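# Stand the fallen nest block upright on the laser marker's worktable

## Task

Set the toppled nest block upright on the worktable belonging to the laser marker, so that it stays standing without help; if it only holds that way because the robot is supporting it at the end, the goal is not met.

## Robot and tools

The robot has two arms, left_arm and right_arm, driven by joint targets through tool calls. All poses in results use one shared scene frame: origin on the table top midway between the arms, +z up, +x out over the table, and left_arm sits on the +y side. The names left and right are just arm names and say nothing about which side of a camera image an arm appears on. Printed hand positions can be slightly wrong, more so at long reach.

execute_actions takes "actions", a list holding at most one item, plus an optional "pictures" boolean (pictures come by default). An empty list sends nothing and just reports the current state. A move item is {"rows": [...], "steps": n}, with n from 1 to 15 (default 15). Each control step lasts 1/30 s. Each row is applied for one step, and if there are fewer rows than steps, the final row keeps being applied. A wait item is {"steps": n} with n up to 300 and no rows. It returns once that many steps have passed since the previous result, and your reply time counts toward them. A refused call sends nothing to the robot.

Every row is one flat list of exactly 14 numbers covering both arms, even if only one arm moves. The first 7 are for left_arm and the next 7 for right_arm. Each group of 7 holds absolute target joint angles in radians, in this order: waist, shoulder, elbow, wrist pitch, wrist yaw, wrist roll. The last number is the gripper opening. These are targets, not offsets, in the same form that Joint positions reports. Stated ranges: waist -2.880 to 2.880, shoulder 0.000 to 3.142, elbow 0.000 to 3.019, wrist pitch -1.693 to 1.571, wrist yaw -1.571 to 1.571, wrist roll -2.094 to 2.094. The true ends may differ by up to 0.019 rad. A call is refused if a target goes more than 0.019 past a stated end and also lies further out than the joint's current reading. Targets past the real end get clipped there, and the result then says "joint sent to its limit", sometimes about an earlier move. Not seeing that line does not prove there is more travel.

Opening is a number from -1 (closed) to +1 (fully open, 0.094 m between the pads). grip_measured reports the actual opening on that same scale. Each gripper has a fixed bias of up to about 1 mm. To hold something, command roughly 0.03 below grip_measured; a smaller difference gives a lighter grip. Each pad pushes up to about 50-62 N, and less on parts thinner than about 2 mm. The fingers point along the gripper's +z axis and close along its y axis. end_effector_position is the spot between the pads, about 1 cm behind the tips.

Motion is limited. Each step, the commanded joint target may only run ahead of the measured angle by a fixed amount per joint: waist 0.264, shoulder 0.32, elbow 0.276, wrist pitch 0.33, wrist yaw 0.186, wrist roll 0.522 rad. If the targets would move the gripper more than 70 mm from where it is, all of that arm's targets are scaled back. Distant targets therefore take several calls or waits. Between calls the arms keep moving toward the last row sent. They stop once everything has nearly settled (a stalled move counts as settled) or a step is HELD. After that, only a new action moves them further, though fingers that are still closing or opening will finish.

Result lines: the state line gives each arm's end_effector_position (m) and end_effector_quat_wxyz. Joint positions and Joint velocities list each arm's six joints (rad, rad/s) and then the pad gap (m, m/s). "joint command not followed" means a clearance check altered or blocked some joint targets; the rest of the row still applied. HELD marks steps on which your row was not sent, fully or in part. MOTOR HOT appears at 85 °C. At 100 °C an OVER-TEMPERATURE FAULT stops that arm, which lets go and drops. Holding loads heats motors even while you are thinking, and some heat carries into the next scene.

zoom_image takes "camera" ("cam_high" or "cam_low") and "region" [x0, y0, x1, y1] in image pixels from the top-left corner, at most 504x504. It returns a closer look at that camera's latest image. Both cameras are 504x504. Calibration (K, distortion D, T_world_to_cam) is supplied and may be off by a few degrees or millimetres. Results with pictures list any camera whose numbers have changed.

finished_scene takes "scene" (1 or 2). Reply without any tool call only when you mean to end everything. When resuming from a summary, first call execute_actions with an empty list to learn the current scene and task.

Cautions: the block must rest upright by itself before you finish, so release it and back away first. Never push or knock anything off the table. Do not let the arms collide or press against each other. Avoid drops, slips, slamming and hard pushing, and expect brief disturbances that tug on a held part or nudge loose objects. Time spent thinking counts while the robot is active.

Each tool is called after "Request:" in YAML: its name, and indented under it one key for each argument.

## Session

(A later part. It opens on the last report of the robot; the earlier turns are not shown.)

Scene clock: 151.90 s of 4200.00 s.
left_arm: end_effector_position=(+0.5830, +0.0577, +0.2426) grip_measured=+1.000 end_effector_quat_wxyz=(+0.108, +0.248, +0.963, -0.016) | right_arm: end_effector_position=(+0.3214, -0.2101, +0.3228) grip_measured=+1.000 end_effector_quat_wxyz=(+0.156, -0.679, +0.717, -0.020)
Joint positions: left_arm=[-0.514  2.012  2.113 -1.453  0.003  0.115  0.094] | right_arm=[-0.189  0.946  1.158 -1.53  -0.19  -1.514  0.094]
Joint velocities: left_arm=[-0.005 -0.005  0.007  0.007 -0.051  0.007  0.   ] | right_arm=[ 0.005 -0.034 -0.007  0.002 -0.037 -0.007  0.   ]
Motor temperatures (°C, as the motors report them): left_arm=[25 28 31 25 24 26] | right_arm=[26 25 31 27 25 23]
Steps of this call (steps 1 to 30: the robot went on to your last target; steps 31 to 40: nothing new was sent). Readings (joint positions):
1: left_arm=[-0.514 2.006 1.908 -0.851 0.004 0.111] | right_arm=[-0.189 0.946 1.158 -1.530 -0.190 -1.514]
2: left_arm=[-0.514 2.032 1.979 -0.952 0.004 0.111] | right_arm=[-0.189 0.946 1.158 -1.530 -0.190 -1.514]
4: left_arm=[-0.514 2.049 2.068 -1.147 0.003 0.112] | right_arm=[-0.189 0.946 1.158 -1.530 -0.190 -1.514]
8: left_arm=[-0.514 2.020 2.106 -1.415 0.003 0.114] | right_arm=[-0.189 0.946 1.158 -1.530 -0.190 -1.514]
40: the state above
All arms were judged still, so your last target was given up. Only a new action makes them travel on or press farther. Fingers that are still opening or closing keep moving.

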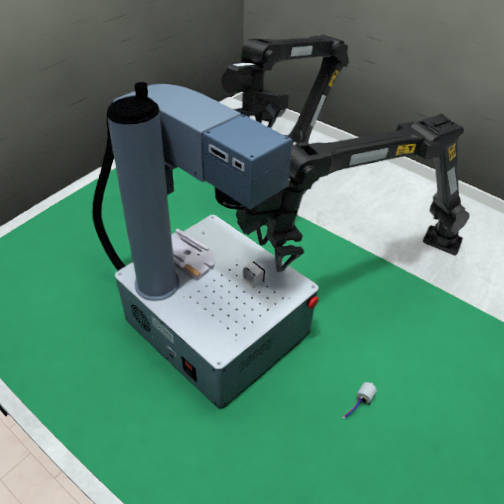

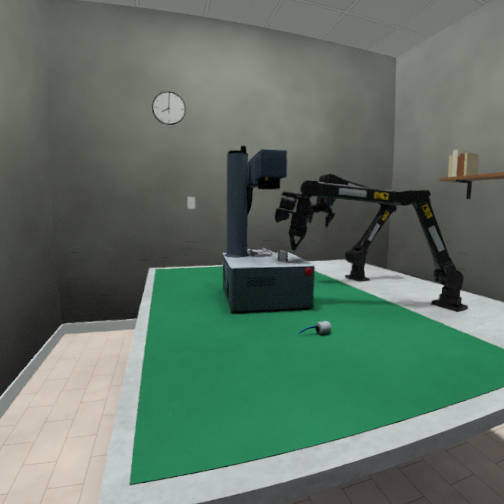

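Request:
zoom_image:
  camera: "cam_high"
  region: [200, 170, 340, 310]

Region (200, 170, 340, 310) of cam_high's 504x504 image, scaled by 3.600, with more detail than that image has.

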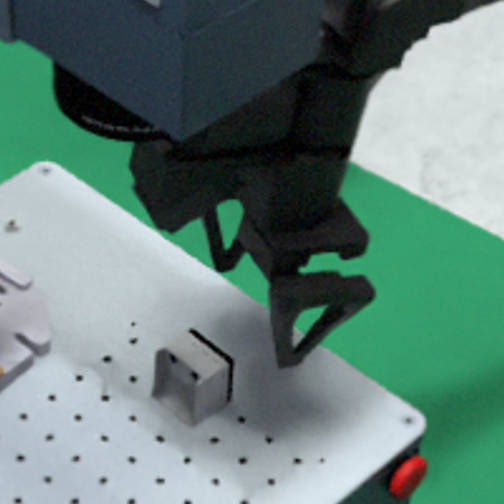

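Request:
execute_actions:
  actions:
    - {"rows":[[-0.55,2.09,2.17,-1.42,0,0.125,1,-0.189,0.946,1.158,-1.53,-0.19,-1.514,1],[-0.55,2.09,2.17,-1.42,0,0.125,1,-0.189,0.946,1.158,-1.53,-0.19,-1.514,1],[-0.55,2.09,2.17,-1.42,0,0.125,1,-0.189,0.946,1.158,-1.53,-0.19,-1.514,1],[-0.55,2.09,2.17,-1.42,0,0.125,1,-0.189,0.946,1.158,-1.53,-0.19,-1.514,1],[-0.55,2.09,2.17,-1.42,0,0.125,1,-0.189,0.946,1.158,-1.53,-0.19,-1.514,1],[-0.55,2.115,2.17,-1.42,0,0.125,1,-0.189,0.946,1.158,-1.53,-0.19,-1.514,1]],"steps":15}

Request:
zoom_image:
  camera: "cam_high"
  region: [200, 170, 340, 310]

Scene clock: 167.20 s of 4200.00 s.
left_arm: end_effector_position=(+0.5861, +0.0282, +0.1988) grip_measured=+1.000 end_effector_quat_wxyz=(+0.086, +0.267, +0.960, -0.014) | right_arm: end_effector_position=(+0.3214, -0.2101, +0.3228) grip_measured=+1.000 end_effector_quat_wxyz=(+0.156, -0.679, +0.717, -0.020)
Joint positions: left_arm=[-0.552  2.09   2.131 -1.438  0.002  0.115  0.094] | right_arm=[-0.189  0.946  1.158 -1.53  -0.19  -1.514  0.094]
Joint velocities: left_arm=[-0.005 -0.005  0.022  0.002  0.022 -0.066  0.   ] | right_arm=[ 0.005 -0.005 -0.012 -0.002  0.022  0.007  0.   ]
Motor temperatures (°C, as the motors report them): left_arm=[25 29 32 25 24 26] | right_arm=[26 25 31 27 25 23]
Steps of this call (steps 1 to 90: nothing new was sent; then 11.80 s passed at rest; steps 91 to 105: all 15 steps of this action). Readings (joint positions):
91: left_arm=[-0.516 2.014 2.114 -1.452 0.003 0.115] | right_arm=[-0.189 0.946 1.158 -1.530 -0.190 -1.514]
92: left_arm=[-0.517 2.018 2.120 -1.449 0.002 0.115] | right_arm=[-0.189 0.946 1.158 -1.530 -0.190 -1.514]
94: left_arm=[-0.525 2.030 2.129 -1.441 0.002 0.115] | right_arm=[-0.189 0.946 1.158 -1.530 -0.190 -1.514]
98: left_arm=[-0.544 2.057 2.131 -1.438 0.002 0.115] | right_arm=[-0.189 0.946 1.158 -1.530 -0.190 -1.514]
105: the state above

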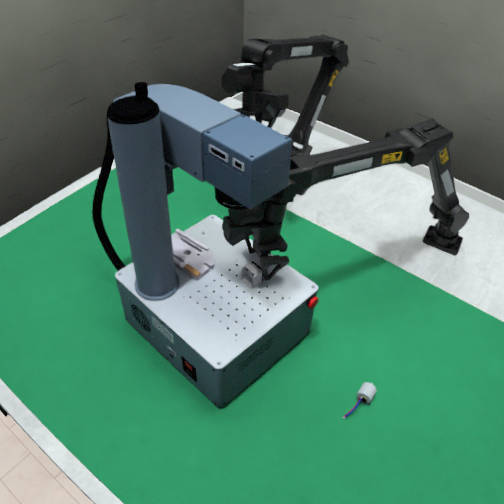

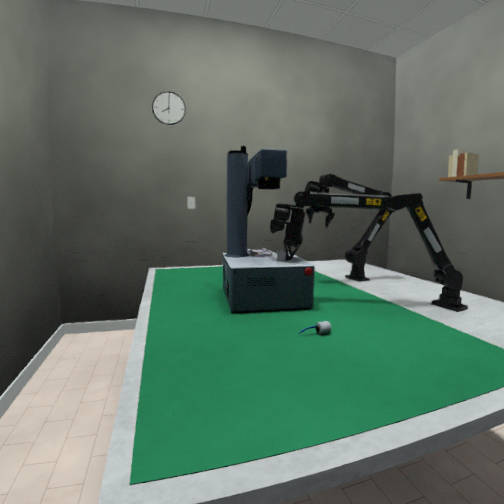

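Region (200, 170, 340, 310) of cam_high's 504x504 image, scaled by 3.600, with more detail than that image has.

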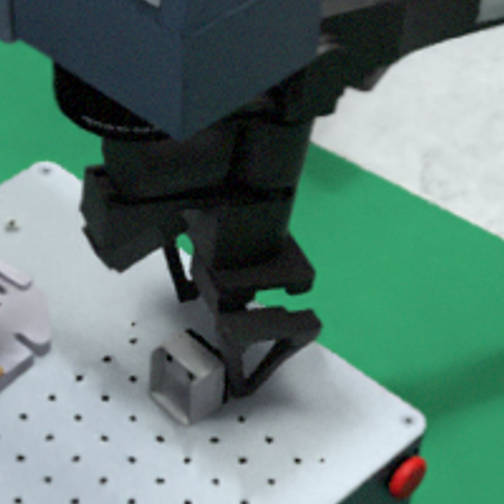

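Request:
execute_actions:
  actions:
    - {"rows":[[-0.53,2.1,2.26,-1.47,0,0.125,1,-0.189,0.946,1.158,-1.53,-0.19,-1.514,1],[-0.52,2.1,2.26,-1.47,0,0.125,1,-0.189,0.946,1.158,-1.53,-0.19,-1.514,1],[-0.52,2.1,2.26,-1.47,0,0.125,1,-0.189,0.946,1.158,-1.53,-0.19,-1.514,1],[-0.52,2.1,2.26,-1.47,0,0.125,1,-0.189,0.946,1.158,-1.53,-0.19,-1.514,1],[-0.52,2.1,2.26,-1.47,0,0.125,1,-0.189,0.946,1.158,-1.53,-0.19,-1.514,1],[-0.52,2.1,2.26,-1.47,0,0.125,1,-0.189,0.946,1.158,-1.53,-0.19,-1.514,1],[-0.52,2.1,2.26,-1.47,0,0.125,1,-0.189,0.946,1.158,-1.53,-0.19,-1.514,1],[-0.52,2.18,2.26,-1.47,0,0.125,1,-0.189,0.946,1.158,-1.53,-0.19,-1.514,1]],"steps":15}
  pictures: false

Request:
execute_actions:
  actions:
    - {"steps":10}

Request:
zoom_image:
  camera: "cam_high"
  region: [200, 170, 340, 310]

Scene clock: 180.30 s of 4200.00 s.
left_arm: end_effector_position=(+0.6149, +0.0420, +0.2133) grip_measured=+1.000 end_effector_quat_wxyz=(+0.108, +0.250, +0.962, -0.016) | right_arm: end_effector_position=(+0.3214, -0.2101, +0.3228) grip_measured=+1.000 end_effector_quat_wxyz=(+0.156, -0.679, +0.717, -0.020)
Joint positions: left_arm=[-0.518  2.131  2.231 -1.453  0.002  0.115  0.094] | right_arm=[-0.189  0.946  1.158 -1.53  -0.19  -1.514  0.094]
Joint velocities: left_arm=[ 0.005  0.21  -0.007 -0.007 -0.037 -0.007  0.   ] | right_arm=[ 0.005 -0.005 -0.022 -0.022  0.022 -0.007  0.   ]
Motor temperatures (°C, as the motors report them): left_arm=[25 29 33 25 24 26] | right_arm=[26 25 32 27 25 23]
Steps of this call (steps 1 to 15: the robot went on to your last target; steps 16 to 90: nothing new was sent; then 9.60 s passed at rest; steps 91 to 105: all 15 steps of this action). Readings (joint positions):
91: left_arm=[-0.552 2.090 2.139 -1.443 0.002 0.115] | right_arm=[-0.189 0.946 1.158 -1.530 -0.190 -1.514]
92: left_arm=[-0.550 2.095 2.156 -1.449 0.002 0.115] | right_arm=[-0.189 0.946 1.158 -1.530 -0.190 -1.514]
94: left_arm=[-0.545 2.097 2.186 -1.452 0.002 0.115] | right_arm=[-0.189 0.946 1.158 -1.530 -0.190 -1.514]
98: left_arm=[-0.529 2.094 2.224 -1.453 0.002 0.115] | right_arm=[-0.189 0.946 1.158 -1.530 -0.190 -1.514]
105: the state above

Scene clock: 180.63 s of 4200.00 s.
left_arm: end_effector_position=(+0.6166, +0.0414, +0.1956) grip_measured=+1.000 end_effector_quat_wxyz=(+0.095, +0.250, +0.963, -0.014) | right_arm: end_effector_position=(+0.3214, -0.2101, +0.3228) grip_measured=+1.000 end_effector_quat_wxyz=(+0.156, -0.679, +0.717, -0.020)
Joint positions: left_arm=[-0.518  2.156  2.231 -1.453  0.001  0.115  0.094] | right_arm=[-0.189  0.946  1.158 -1.53  -0.19  -1.514  0.094]
Joint velocities: left_arm=[-0.015 -0.015  0.002 -0.007  0.037  0.007  0.   ] | right_arm=[ 0.005 -0.005  0.012 -0.022 -0.037 -0.081  0.   ]
Motor temperatures (°C, as the motors report them): left_arm=[25 30 33 25 24 26] | right_arm=[26 25 32 27 25 23]
Steps of this call (steps 1 to 10: the robot went on to your last target). Readings (joint positions):
1: left_arm=[-0.518 2.138 2.231 -1.453 0.002 0.115] | right_arm=[-0.189 0.946 1.158 -1.530 -0.190 -1.514]
2: left_arm=[-0.518 2.144 2.231 -1.453 0.002 0.115] | right_arm=[-0.189 0.946 1.158 -1.530 -0.190 -1.514]
4: left_arm=[-0.518 2.153 2.231 -1.453 0.002 0.115] | right_arm=[-0.189 0.946 1.158 -1.530 -0.190 -1.514]
8: left_arm=[-0.518 2.156 2.231 -1.453 0.001 0.115] | right_arm=[-0.189 0.946 1.158 -1.530 -0.190 -1.514]
10: the state above

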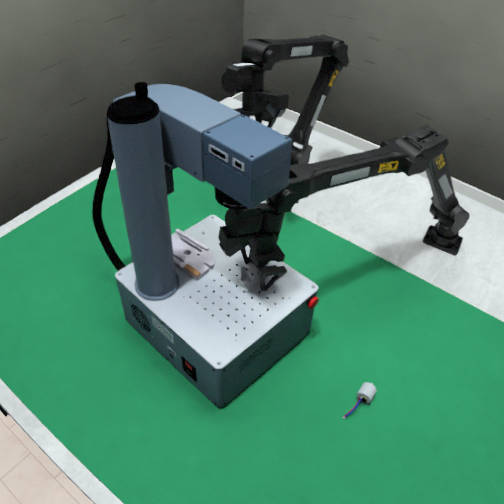

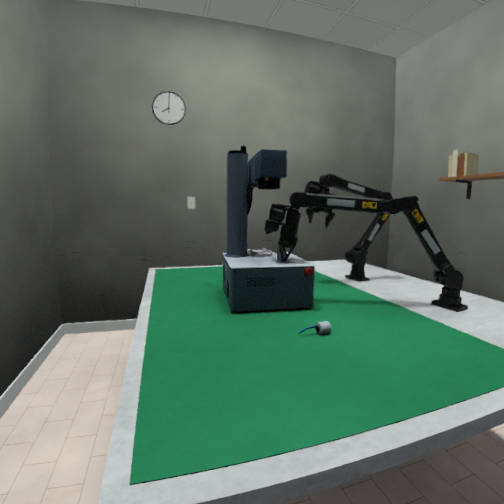

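Region (200, 170, 340, 310) of cam_high's 504x504 image, scaled by 3.600, with more detail than that image has.

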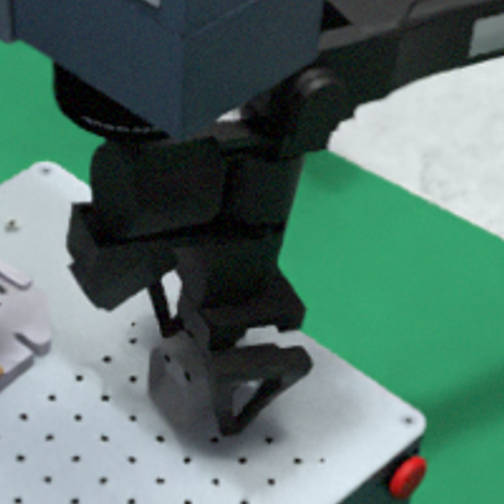

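Request:
execute_actions:
  actions:
    - {"rows":[[-0.52,2.155,2.24,-1.46,0,0.125,-1,-0.189,0.946,1.158,-1.53,-0.19,-1.514,1]],"steps":15}
  pictures: false

Scene clock: 184.73 s of 4200.00 s.
left_arm: end_effector_position=(+0.6165, +0.0411, +0.1956) grip_measured=-0.145 end_effector_quat_wxyz=(+0.095, +0.251, +0.963, -0.014) | right_arm: end_effector_position=(+0.3214, -0.2101, +0.3228) grip_measured=+1.000 end_effector_quat_wxyz=(+0.156, -0.679, +0.717, -0.020)
Joint positions: left_arm=[-0.518  2.156  2.231 -1.453  0.001  0.116  0.04 ] | right_arm=[-0.189  0.946  1.158 -1.53  -0.19  -1.514  0.094]
Joint velocities: left_arm=[-0.015 -0.015  0.002  0.002 -0.051 -0.051  0.   ] | right_arm=[-0.005  0.005  0.002  0.012 -0.037  0.007  0.   ]
Motor temperatures (°C, as the motors report them): left_arm=[25 30 32 25 24 26] | right_arm=[26 25 32 27 25 23]
Steps of this call (steps 1 to 30: the robot went on to your last target; steps 31 to 90: nothing new was sent; then 0.60 s passed at rest; steps 91 to 105: all 15 steps of this action). Readings (joint positions):
91: left_arm=[-0.518 2.156 2.231 -1.453 0.001 0.115] | right_arm=[-0.189 0.946 1.158 -1.530 -0.190 -1.514]
92: left_arm=[-0.518 2.156 2.231 -1.453 0.001 0.115] | right_arm=[-0.189 0.946 1.158 -1.530 -0.190 -1.514]
94: left_arm=[-0.518 2.156 2.231 -1.453 -0.001 0.115] | right_arm=[-0.189 0.946 1.158 -1.530 -0.190 -1.514]
98: left_arm=[-0.518 2.156 2.231 -1.453 0.001 0.116] | right_arm=[-0.189 0.946 1.158 -1.530 -0.190 -1.514]
105: the state above

Request:
execute_actions:
  actions:
    - {"rows":[[-0.52,2.1,2.24,-1.46,0,0.125,-0.25,-0.189,0.946,1.158,-1.53,-0.19,-1.514,1],[-0.52,2.1,2.24,-1.46,0,0.125,-0.25,-0.189,0.946,1.158,-1.53,-0.19,-1.514,1],[-0.52,2.1,2.24,-1.46,0,0.125,-0.25,-0.189,0.946,1.158,-1.53,-0.19,-1.514,1],[-0.52,2.1,2.24,-1.46,0,0.125,-0.25,-0.189,0.946,1.158,-1.53,-0.19,-1.514,1],[-0.52,1.794,1.12,0.724,0,0.125,-0.25,-0.189,0.946,1.158,-1.53,-0.19,-1.514,1]],"steps":15}
  pictures: false

Request:
execute_actions:
  actions:
    - {"steps":45}

Scene clock: 194.87 s of 4200.00 s.
left_arm: end_effector_position=(+0.5711, +0.0599, +0.2083) grip_measured=-0.145 end_effector_quat_wxyz=(+0.333, +0.237, +0.911, -0.047) | right_arm: end_effector_position=(+0.3214, -0.2101, +0.3228) grip_measured=+1.000 end_effector_quat_wxyz=(+0.156, -0.679, +0.717, -0.020)
Joint positions: left_arm=[-0.518  1.709  1.451 -0.627  0.001  0.116  0.04 ] | right_arm=[-0.189  0.946  1.158 -1.53  -0.19  -1.514  0.094]
Joint velocities: left_arm=[-0.015 -0.142 -1.16   1.477  0.081 -0.051 -0.002] | right_arm=[-0.015  0.015 -0.022 -0.007 -0.051  0.051  0.   ]
Motor temperatures (°C, as the motors report them): left_arm=[25 30 32 25 24 26] | right_arm=[26 25 32 27 25 23]
Steps of this call (steps 1 to 15: the robot went on to your last target; steps 16 to 90: nothing new was sent; then 6.63 s passed at rest; steps 91 to 105: all 15 steps of this action). Readings (joint positions):
91: left_arm=[-0.518 2.154 2.231 -1.453 0.001 0.116] | right_arm=[-0.189 0.946 1.158 -1.530 -0.190 -1.514]
92: left_arm=[-0.518 2.152 2.231 -1.453 0.001 0.116] | right_arm=[-0.189 0.946 1.158 -1.530 -0.190 -1.514]
94: left_arm=[-0.518 2.145 2.231 -1.453 0.001 0.116] | right_arm=[-0.189 0.946 1.158 -1.530 -0.190 -1.514]
98: left_arm=[-0.518 1.989 1.975 -1.193 0.001 0.116] | right_arm=[-0.189 0.946 1.158 -1.530 -0.190 -1.514]
105: the state above

Scene clock: 196.37 s of 4200.00 s.
left_arm: end_effector_position=(+0.6186, +0.0435, +0.2514) grip_measured=-0.150 end_effector_quat_wxyz=(+0.707, +0.176, +0.678, -0.098) | right_arm: end_effector_position=(+0.3214, -0.2101, +0.3228) grip_measured=+1.000 end_effector_quat_wxyz=(+0.156, -0.679, +0.717, -0.020)
Joint positions: left_arm=[-0.514  1.794  1.121  0.691  0.003  0.115  0.04 ] | right_arm=[-0.189  0.946  1.158 -1.53  -0.19  -1.514  0.094]
Joint velocities: left_arm=[-0.015 -0.015 -0.012 -0.002  0.037  0.051  0.   ] | right_arm=[-0.005  0.005 -0.022 -0.012  0.007  0.022  0.   ]
Motor temperatures (°C, as the motors report them): left_arm=[25 30 32 25 24 26] | right_arm=[26 25 32 27 25 23]
Steps of this call (steps 1 to 45: the robot went on to your last target). Readings (joint positions):
1: left_arm=[-0.518 1.708 1.411 -0.579 0.001 0.114] | right_arm=[-0.189 0.946 1.158 -1.530 -0.190 -1.514]
2: left_arm=[-0.516 1.692 1.383 -0.523 0.004 0.111] | right_arm=[-0.189 0.946 1.158 -1.530 -0.190 -1.514]
4: left_arm=[-0.515 1.676 1.320 -0.414 0.005 0.109] | right_arm=[-0.189 0.946 1.158 -1.530 -0.190 -1.514]
8: left_arm=[-0.514 1.670 1.219 -0.135 0.004 0.109] | right_arm=[-0.189 0.946 1.158 -1.530 -0.190 -1.514]
45: the state above
All arms were judged still, so your last target was given up. Only a new action makes them travel on or press farther. Fingers that are still opening or closing keep moving.

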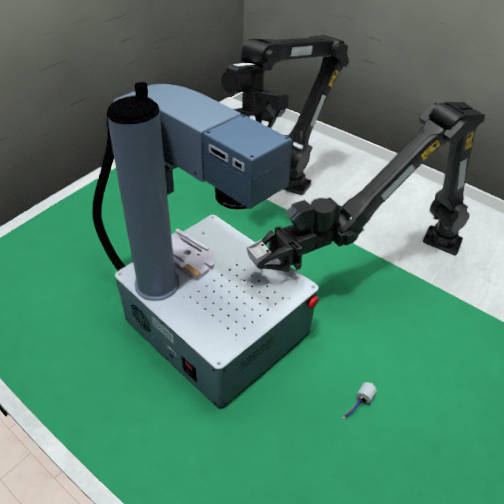

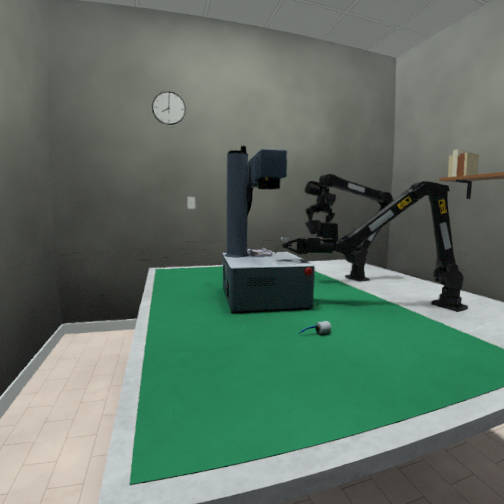

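Request:
execute_actions:
  actions:
    - {"rows":[[-0.52,1.87,1.085,0.93,0,0.125,-0.25,-0.189,0.946,1.158,-1.53,-0.19,-1.514,1]],"steps":15}

Request:
zoom_image:
  camera: "cam_low"
  region: [210, 200, 350, 300]

Scene clock: 200.23 s of 4200.00 s.
left_arm: end_effector_position=(+0.6141, +0.0453, +0.2406) grip_measured=-0.150 end_effector_quat_wxyz=(+0.744, +0.166, +0.639, -0.103) | right_arm: end_effector_position=(+0.3214, -0.2101, +0.3228) grip_measured=+1.000 end_effector_quat_wxyz=(+0.156, -0.679, +0.717, -0.020)
Joint positions: left_arm=[-0.514  1.855  1.086  0.897  0.003  0.115  0.04 ] | right_arm=[-0.189  0.946  1.158 -1.53  -0.19  -1.514  0.094]
Joint velocities: left_arm=[ 0.015 -0.015 -0.002  0.037  0.051 -0.022 -0.001] | right_arm=[-0.005 -0.005 -0.012 -0.007  0.037  0.007  0.   ]
Motor temperatures (°C, as the motors report them): left_arm=[25 30 31 25 24 26] | right_arm=[26 25 32 27 25 23]
Steps of this call (steps 1 to 90: nothing new was sent; then 0.37 s passed at rest; steps 91 to 105: all 15 steps of this action). Readings (joint positions):
91: left_arm=[-0.514 1.798 1.117 0.723 0.003 0.115] | right_arm=[-0.189 0.946 1.158 -1.530 -0.190 -1.514]
92: left_arm=[-0.514 1.807 1.109 0.792 0.003 0.115] | right_arm=[-0.189 0.946 1.158 -1.530 -0.190 -1.514]
94: left_arm=[-0.514 1.825 1.100 0.869 0.003 0.115] | right_arm=[-0.189 0.946 1.158 -1.530 -0.190 -1.514]
98: left_arm=[-0.514 1.848 1.090 0.894 0.003 0.115] | right_arm=[-0.189 0.946 1.158 -1.530 -0.190 -1.514]
105: the state above

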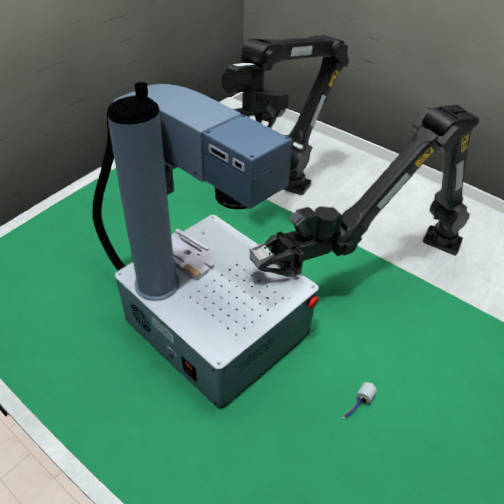

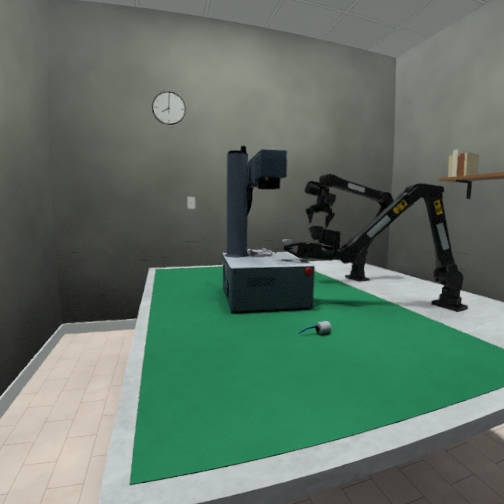

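Region (210, 200, 350, 300) of cam_low's 504x504 image, scaled by 3.600, with more detail than that image has; it fills the top 360 rows of this view, and the rest is white.

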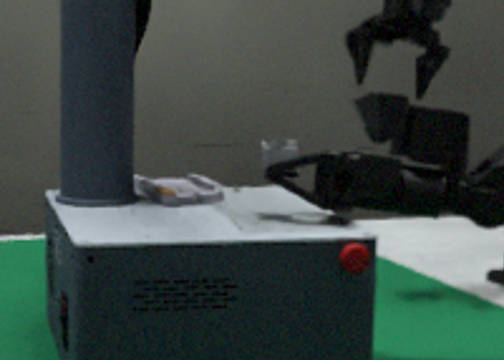

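Request:
execute_actions:
  actions:
    - {"rows":[[-0.52,1.915,1.085,0.975,0,0.125,-0.25,-0.189,0.946,1.158,-1.53,-0.19,-1.514,1]],"steps":15}
  pictures: false

Scene clock: 204.23 s of 4200.00 s.
left_arm: end_effector_position=(+0.6151, +0.0450, +0.2355) grip_measured=-0.150 end_effector_quat_wxyz=(+0.753, +0.162, +0.630, -0.105) | right_arm: end_effector_position=(+0.3214, -0.2101, +0.3228) grip_measured=+1.000 end_effector_quat_wxyz=(+0.156, -0.679, +0.717, -0.020)
Joint positions: left_arm=[-0.514  1.881  1.086  0.951  0.002  0.112  0.04 ] | right_arm=[-0.189  0.946  1.158 -1.53  -0.19  -1.514  0.094]
Joint velocities: left_arm=[-0.015  0.005 -0.017 -0.017  0.081 -0.007  0.   ] | right_arm=[-0.005 -0.005  0.007  0.017  0.081  0.007  0.   ]
Motor temperatures (°C, as the motors report them): left_arm=[25 30 31 25 24 26] | right_arm=[26 25 32 27 25 23]
Steps of this call (steps 1 to 15: the robot went on to your last target; steps 16 to 90: nothing new was sent; then 0.50 s passed at rest; steps 91 to 105: all 15 steps of this action). Readings (joint positions):
91: left_arm=[-0.514 1.857 1.086 0.905 0.003 0.115] | right_arm=[-0.189 0.946 1.158 -1.530 -0.190 -1.514]
92: left_arm=[-0.514 1.862 1.086 0.921 0.003 0.115] | right_arm=[-0.189 0.946 1.158 -1.530 -0.190 -1.514]
94: left_arm=[-0.514 1.873 1.086 0.939 0.003 0.115] | right_arm=[-0.189 0.946 1.158 -1.530 -0.190 -1.514]
98: left_arm=[-0.514 1.881 1.086 0.951 0.002 0.112] | right_arm=[-0.189 0.946 1.158 -1.530 -0.190 -1.514]
105: the state above

Request:
execute_actions:
  actions:
    - {"rows":[[-0.52,1.885,1.085,0.87,0,0.125,-0.25,-0.189,0.946,1.158,-1.53,-0.19,-1.514,1]],"steps":12}
  pictures: false

Scene clock: 209.23 s of 4200.00 s.
left_arm: end_effector_position=(+0.6156, +0.0449, +0.2313) grip_measured=-0.150 end_effector_quat_wxyz=(+0.740, +0.165, +0.643, -0.104) | right_arm: end_effector_position=(+0.3214, -0.2101, +0.3228) grip_measured=+1.000 end_effector_quat_wxyz=(+0.156, -0.679, +0.717, -0.020)
Joint positions: left_arm=[-0.514  1.87   1.086  0.902  0.002  0.111  0.04 ] | right_arm=[-0.189  0.946  1.158 -1.53  -0.19  -1.514  0.094]
Joint velocities: left_arm=[-0.005 -0.015 -0.002 -0.012  0.051 -0.022 -0.   ] | right_arm=[ 0.005 -0.005 -0.007 -0.012 -0.037 -0.022  0.   ]
Motor temperatures (°C, as the motors report them): left_arm=[25 30 31 25 24 26] | right_arm=[26 25 32 27 25 23]
Steps of this call (steps 1 to 15: the robot went on to your last target; steps 16 to 90: nothing new was sent; then 1.60 s passed at rest; steps 91 to 102: all 12 steps of this action). Readings (joint positions):
91: left_arm=[-0.514 1.881 1.086 0.943 0.002 0.111] | right_arm=[-0.189 0.946 1.158 -1.530 -0.190 -1.514]
92: left_arm=[-0.514 1.878 1.086 0.928 0.002 0.111] | right_arm=[-0.189 0.946 1.158 -1.530 -0.190 -1.514]
94: left_arm=[-0.514 1.872 1.086 0.909 0.002 0.111] | right_arm=[-0.189 0.946 1.158 -1.530 -0.190 -1.514]
98: left_arm=[-0.514 1.870 1.086 0.902 0.002 0.111] | right_arm=[-0.189 0.946 1.158 -1.530 -0.190 -1.514]
102: the state above

Limited by the body; release.

Request:
execute_actions:
  actions:
    - {"rows":[[-0.52,1.87,1.085,0.9,0,0.125,1,-0.189,0.946,1.158,-1.53,-0.19,-1.514,1]],"steps":15}
  pictures: false

Request:
execute_actions:
  actions:
    - {"rows":[[-0.52,1.6,0.95,0.8,0,0.125,1,-0.189,0.946,1.158,-1.53,-0.19,-1.514,1]],"steps":15}

Request:
zoom_image:
  camera: "cam_high"
  region: [200, 200, 340, 320]

Scene clock: 213.97 s of 4200.00 s.
left_arm: end_effector_position=(+0.6152, +0.0450, +0.2337) grip_measured=+1.000 end_effector_quat_wxyz=(+0.742, +0.164, +0.642, -0.104) | right_arm: end_effector_position=(+0.3214, -0.2101, +0.3228) grip_measured=+1.000 end_effector_quat_wxyz=(+0.156, -0.679, +0.717, -0.020)
Joint positions: left_arm=[-0.514  1.867  1.086  0.902  0.001  0.111  0.094] | right_arm=[-0.189  0.946  1.158 -1.53  -0.19  -1.514  0.094]
Joint velocities: left_arm=[-0.005  0.015 -0.002 -0.007  0.051 -0.007  0.   ] | right_arm=[-0.005 -0.005 -0.022 -0.012 -0.022  0.037  0.   ]
Motor temperatures (°C, as the motors report them): left_arm=[25 29 30 25 24 26] | right_arm=[26 25 32 27 25 23]
Steps of this call (steps 1 to 15: the robot went on to your last target; steps 16 to 90: nothing new was sent; then 1.23 s passed at rest; steps 91 to 105: all 15 steps of this action). Readings (joint positions):
91: left_arm=[-0.514 1.870 1.086 0.902 0.002 0.111] | right_arm=[-0.189 0.946 1.158 -1.530 -0.190 -1.514]
92: left_arm=[-0.514 1.869 1.086 0.902 0.002 0.111] | right_arm=[-0.189 0.946 1.158 -1.530 -0.190 -1.514]
94: left_arm=[-0.514 1.868 1.086 0.902 0.001 0.111] | right_arm=[-0.189 0.946 1.158 -1.530 -0.190 -1.514]
98: left_arm=[-0.514 1.867 1.086 0.902 0.001 0.111] | right_arm=[-0.189 0.946 1.158 -1.530 -0.190 -1.514]
105: the state above

Scene clock: 214.47 s of 4200.00 s.
left_arm: end_effector_position=(+0.5477, +0.0728, +0.3421) grip_measured=+1.000 end_effector_quat_wxyz=(+0.770, +0.157, +0.609, -0.106) | right_arm: end_effector_position=(+0.3214, -0.2101, +0.3228) grip_measured=+1.000 end_effector_quat_wxyz=(+0.156, -0.679, +0.717, -0.020)
Joint positions: left_arm=[-0.514  1.561  0.951  0.821 -0.     0.115  0.094] | right_arm=[-0.189  0.946  1.158 -1.53  -0.19  -1.514  0.094]
Joint velocities: left_arm=[-0.005  0.161 -0.002 -0.007  0.007 -0.066  0.   ] | right_arm=[-0.015  0.015  0.002 -0.012 -0.066 -0.037  0.   ]
Motor temperatures (°C, as the motors report them): left_arm=[25 29 30 25 24 26] | right_arm=[26 25 32 27 25 23]
Steps of this call (steps 1 to 15: all 15 steps of this action). Readings (joint positions):
1: left_arm=[-0.514 1.855 1.077 0.895 -0.000 0.109] | right_arm=[-0.189 0.946 1.158 -1.530 -0.190 -1.514]
2: left_arm=[-0.514 1.827 1.051 0.874 -0.000 0.110] | right_arm=[-0.189 0.946 1.158 -1.530 -0.190 -1.514]
4: left_arm=[-0.514 1.744 0.986 0.840 -0.000 0.111] | right_arm=[-0.189 0.946 1.158 -1.530 -0.190 -1.514]
8: left_arm=[-0.514 1.598 0.951 0.821 -0.000 0.113] | right_arm=[-0.189 0.946 1.158 -1.530 -0.190 -1.514]
15: the state above

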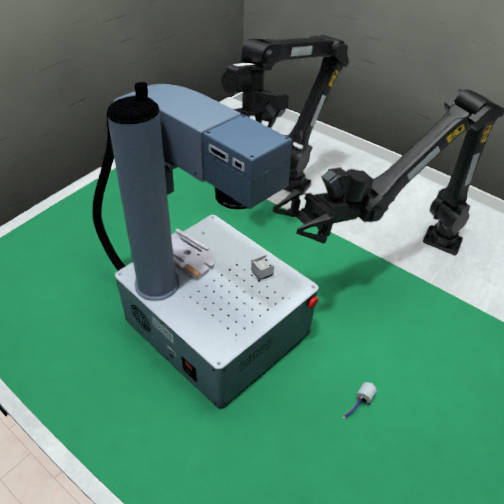

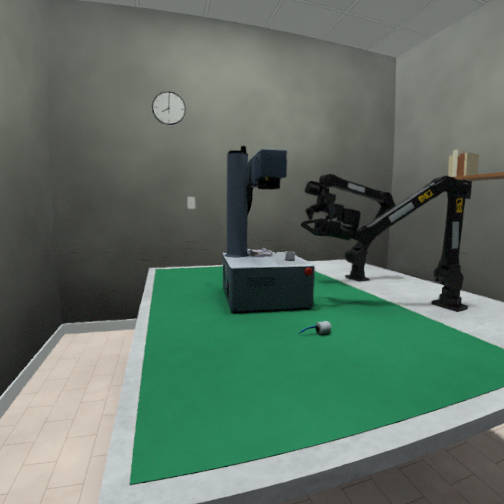

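Region (200, 200, 340, 320) of cam_high's 504x504 image, scaled by 3.600, with more detail than that image has; it fills the top 432 rows of this view, and the rest is white.

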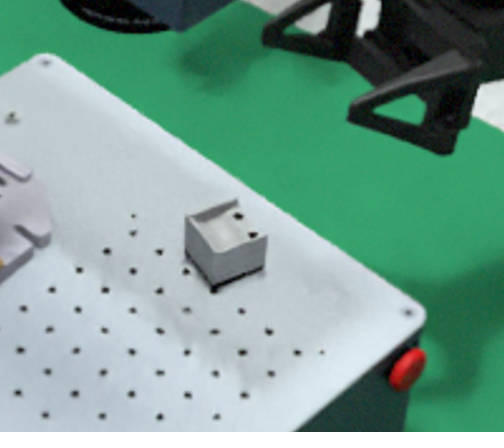

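Upright.

Request:
finished_scene:
  scene: 1

The scene is finished: the task was done.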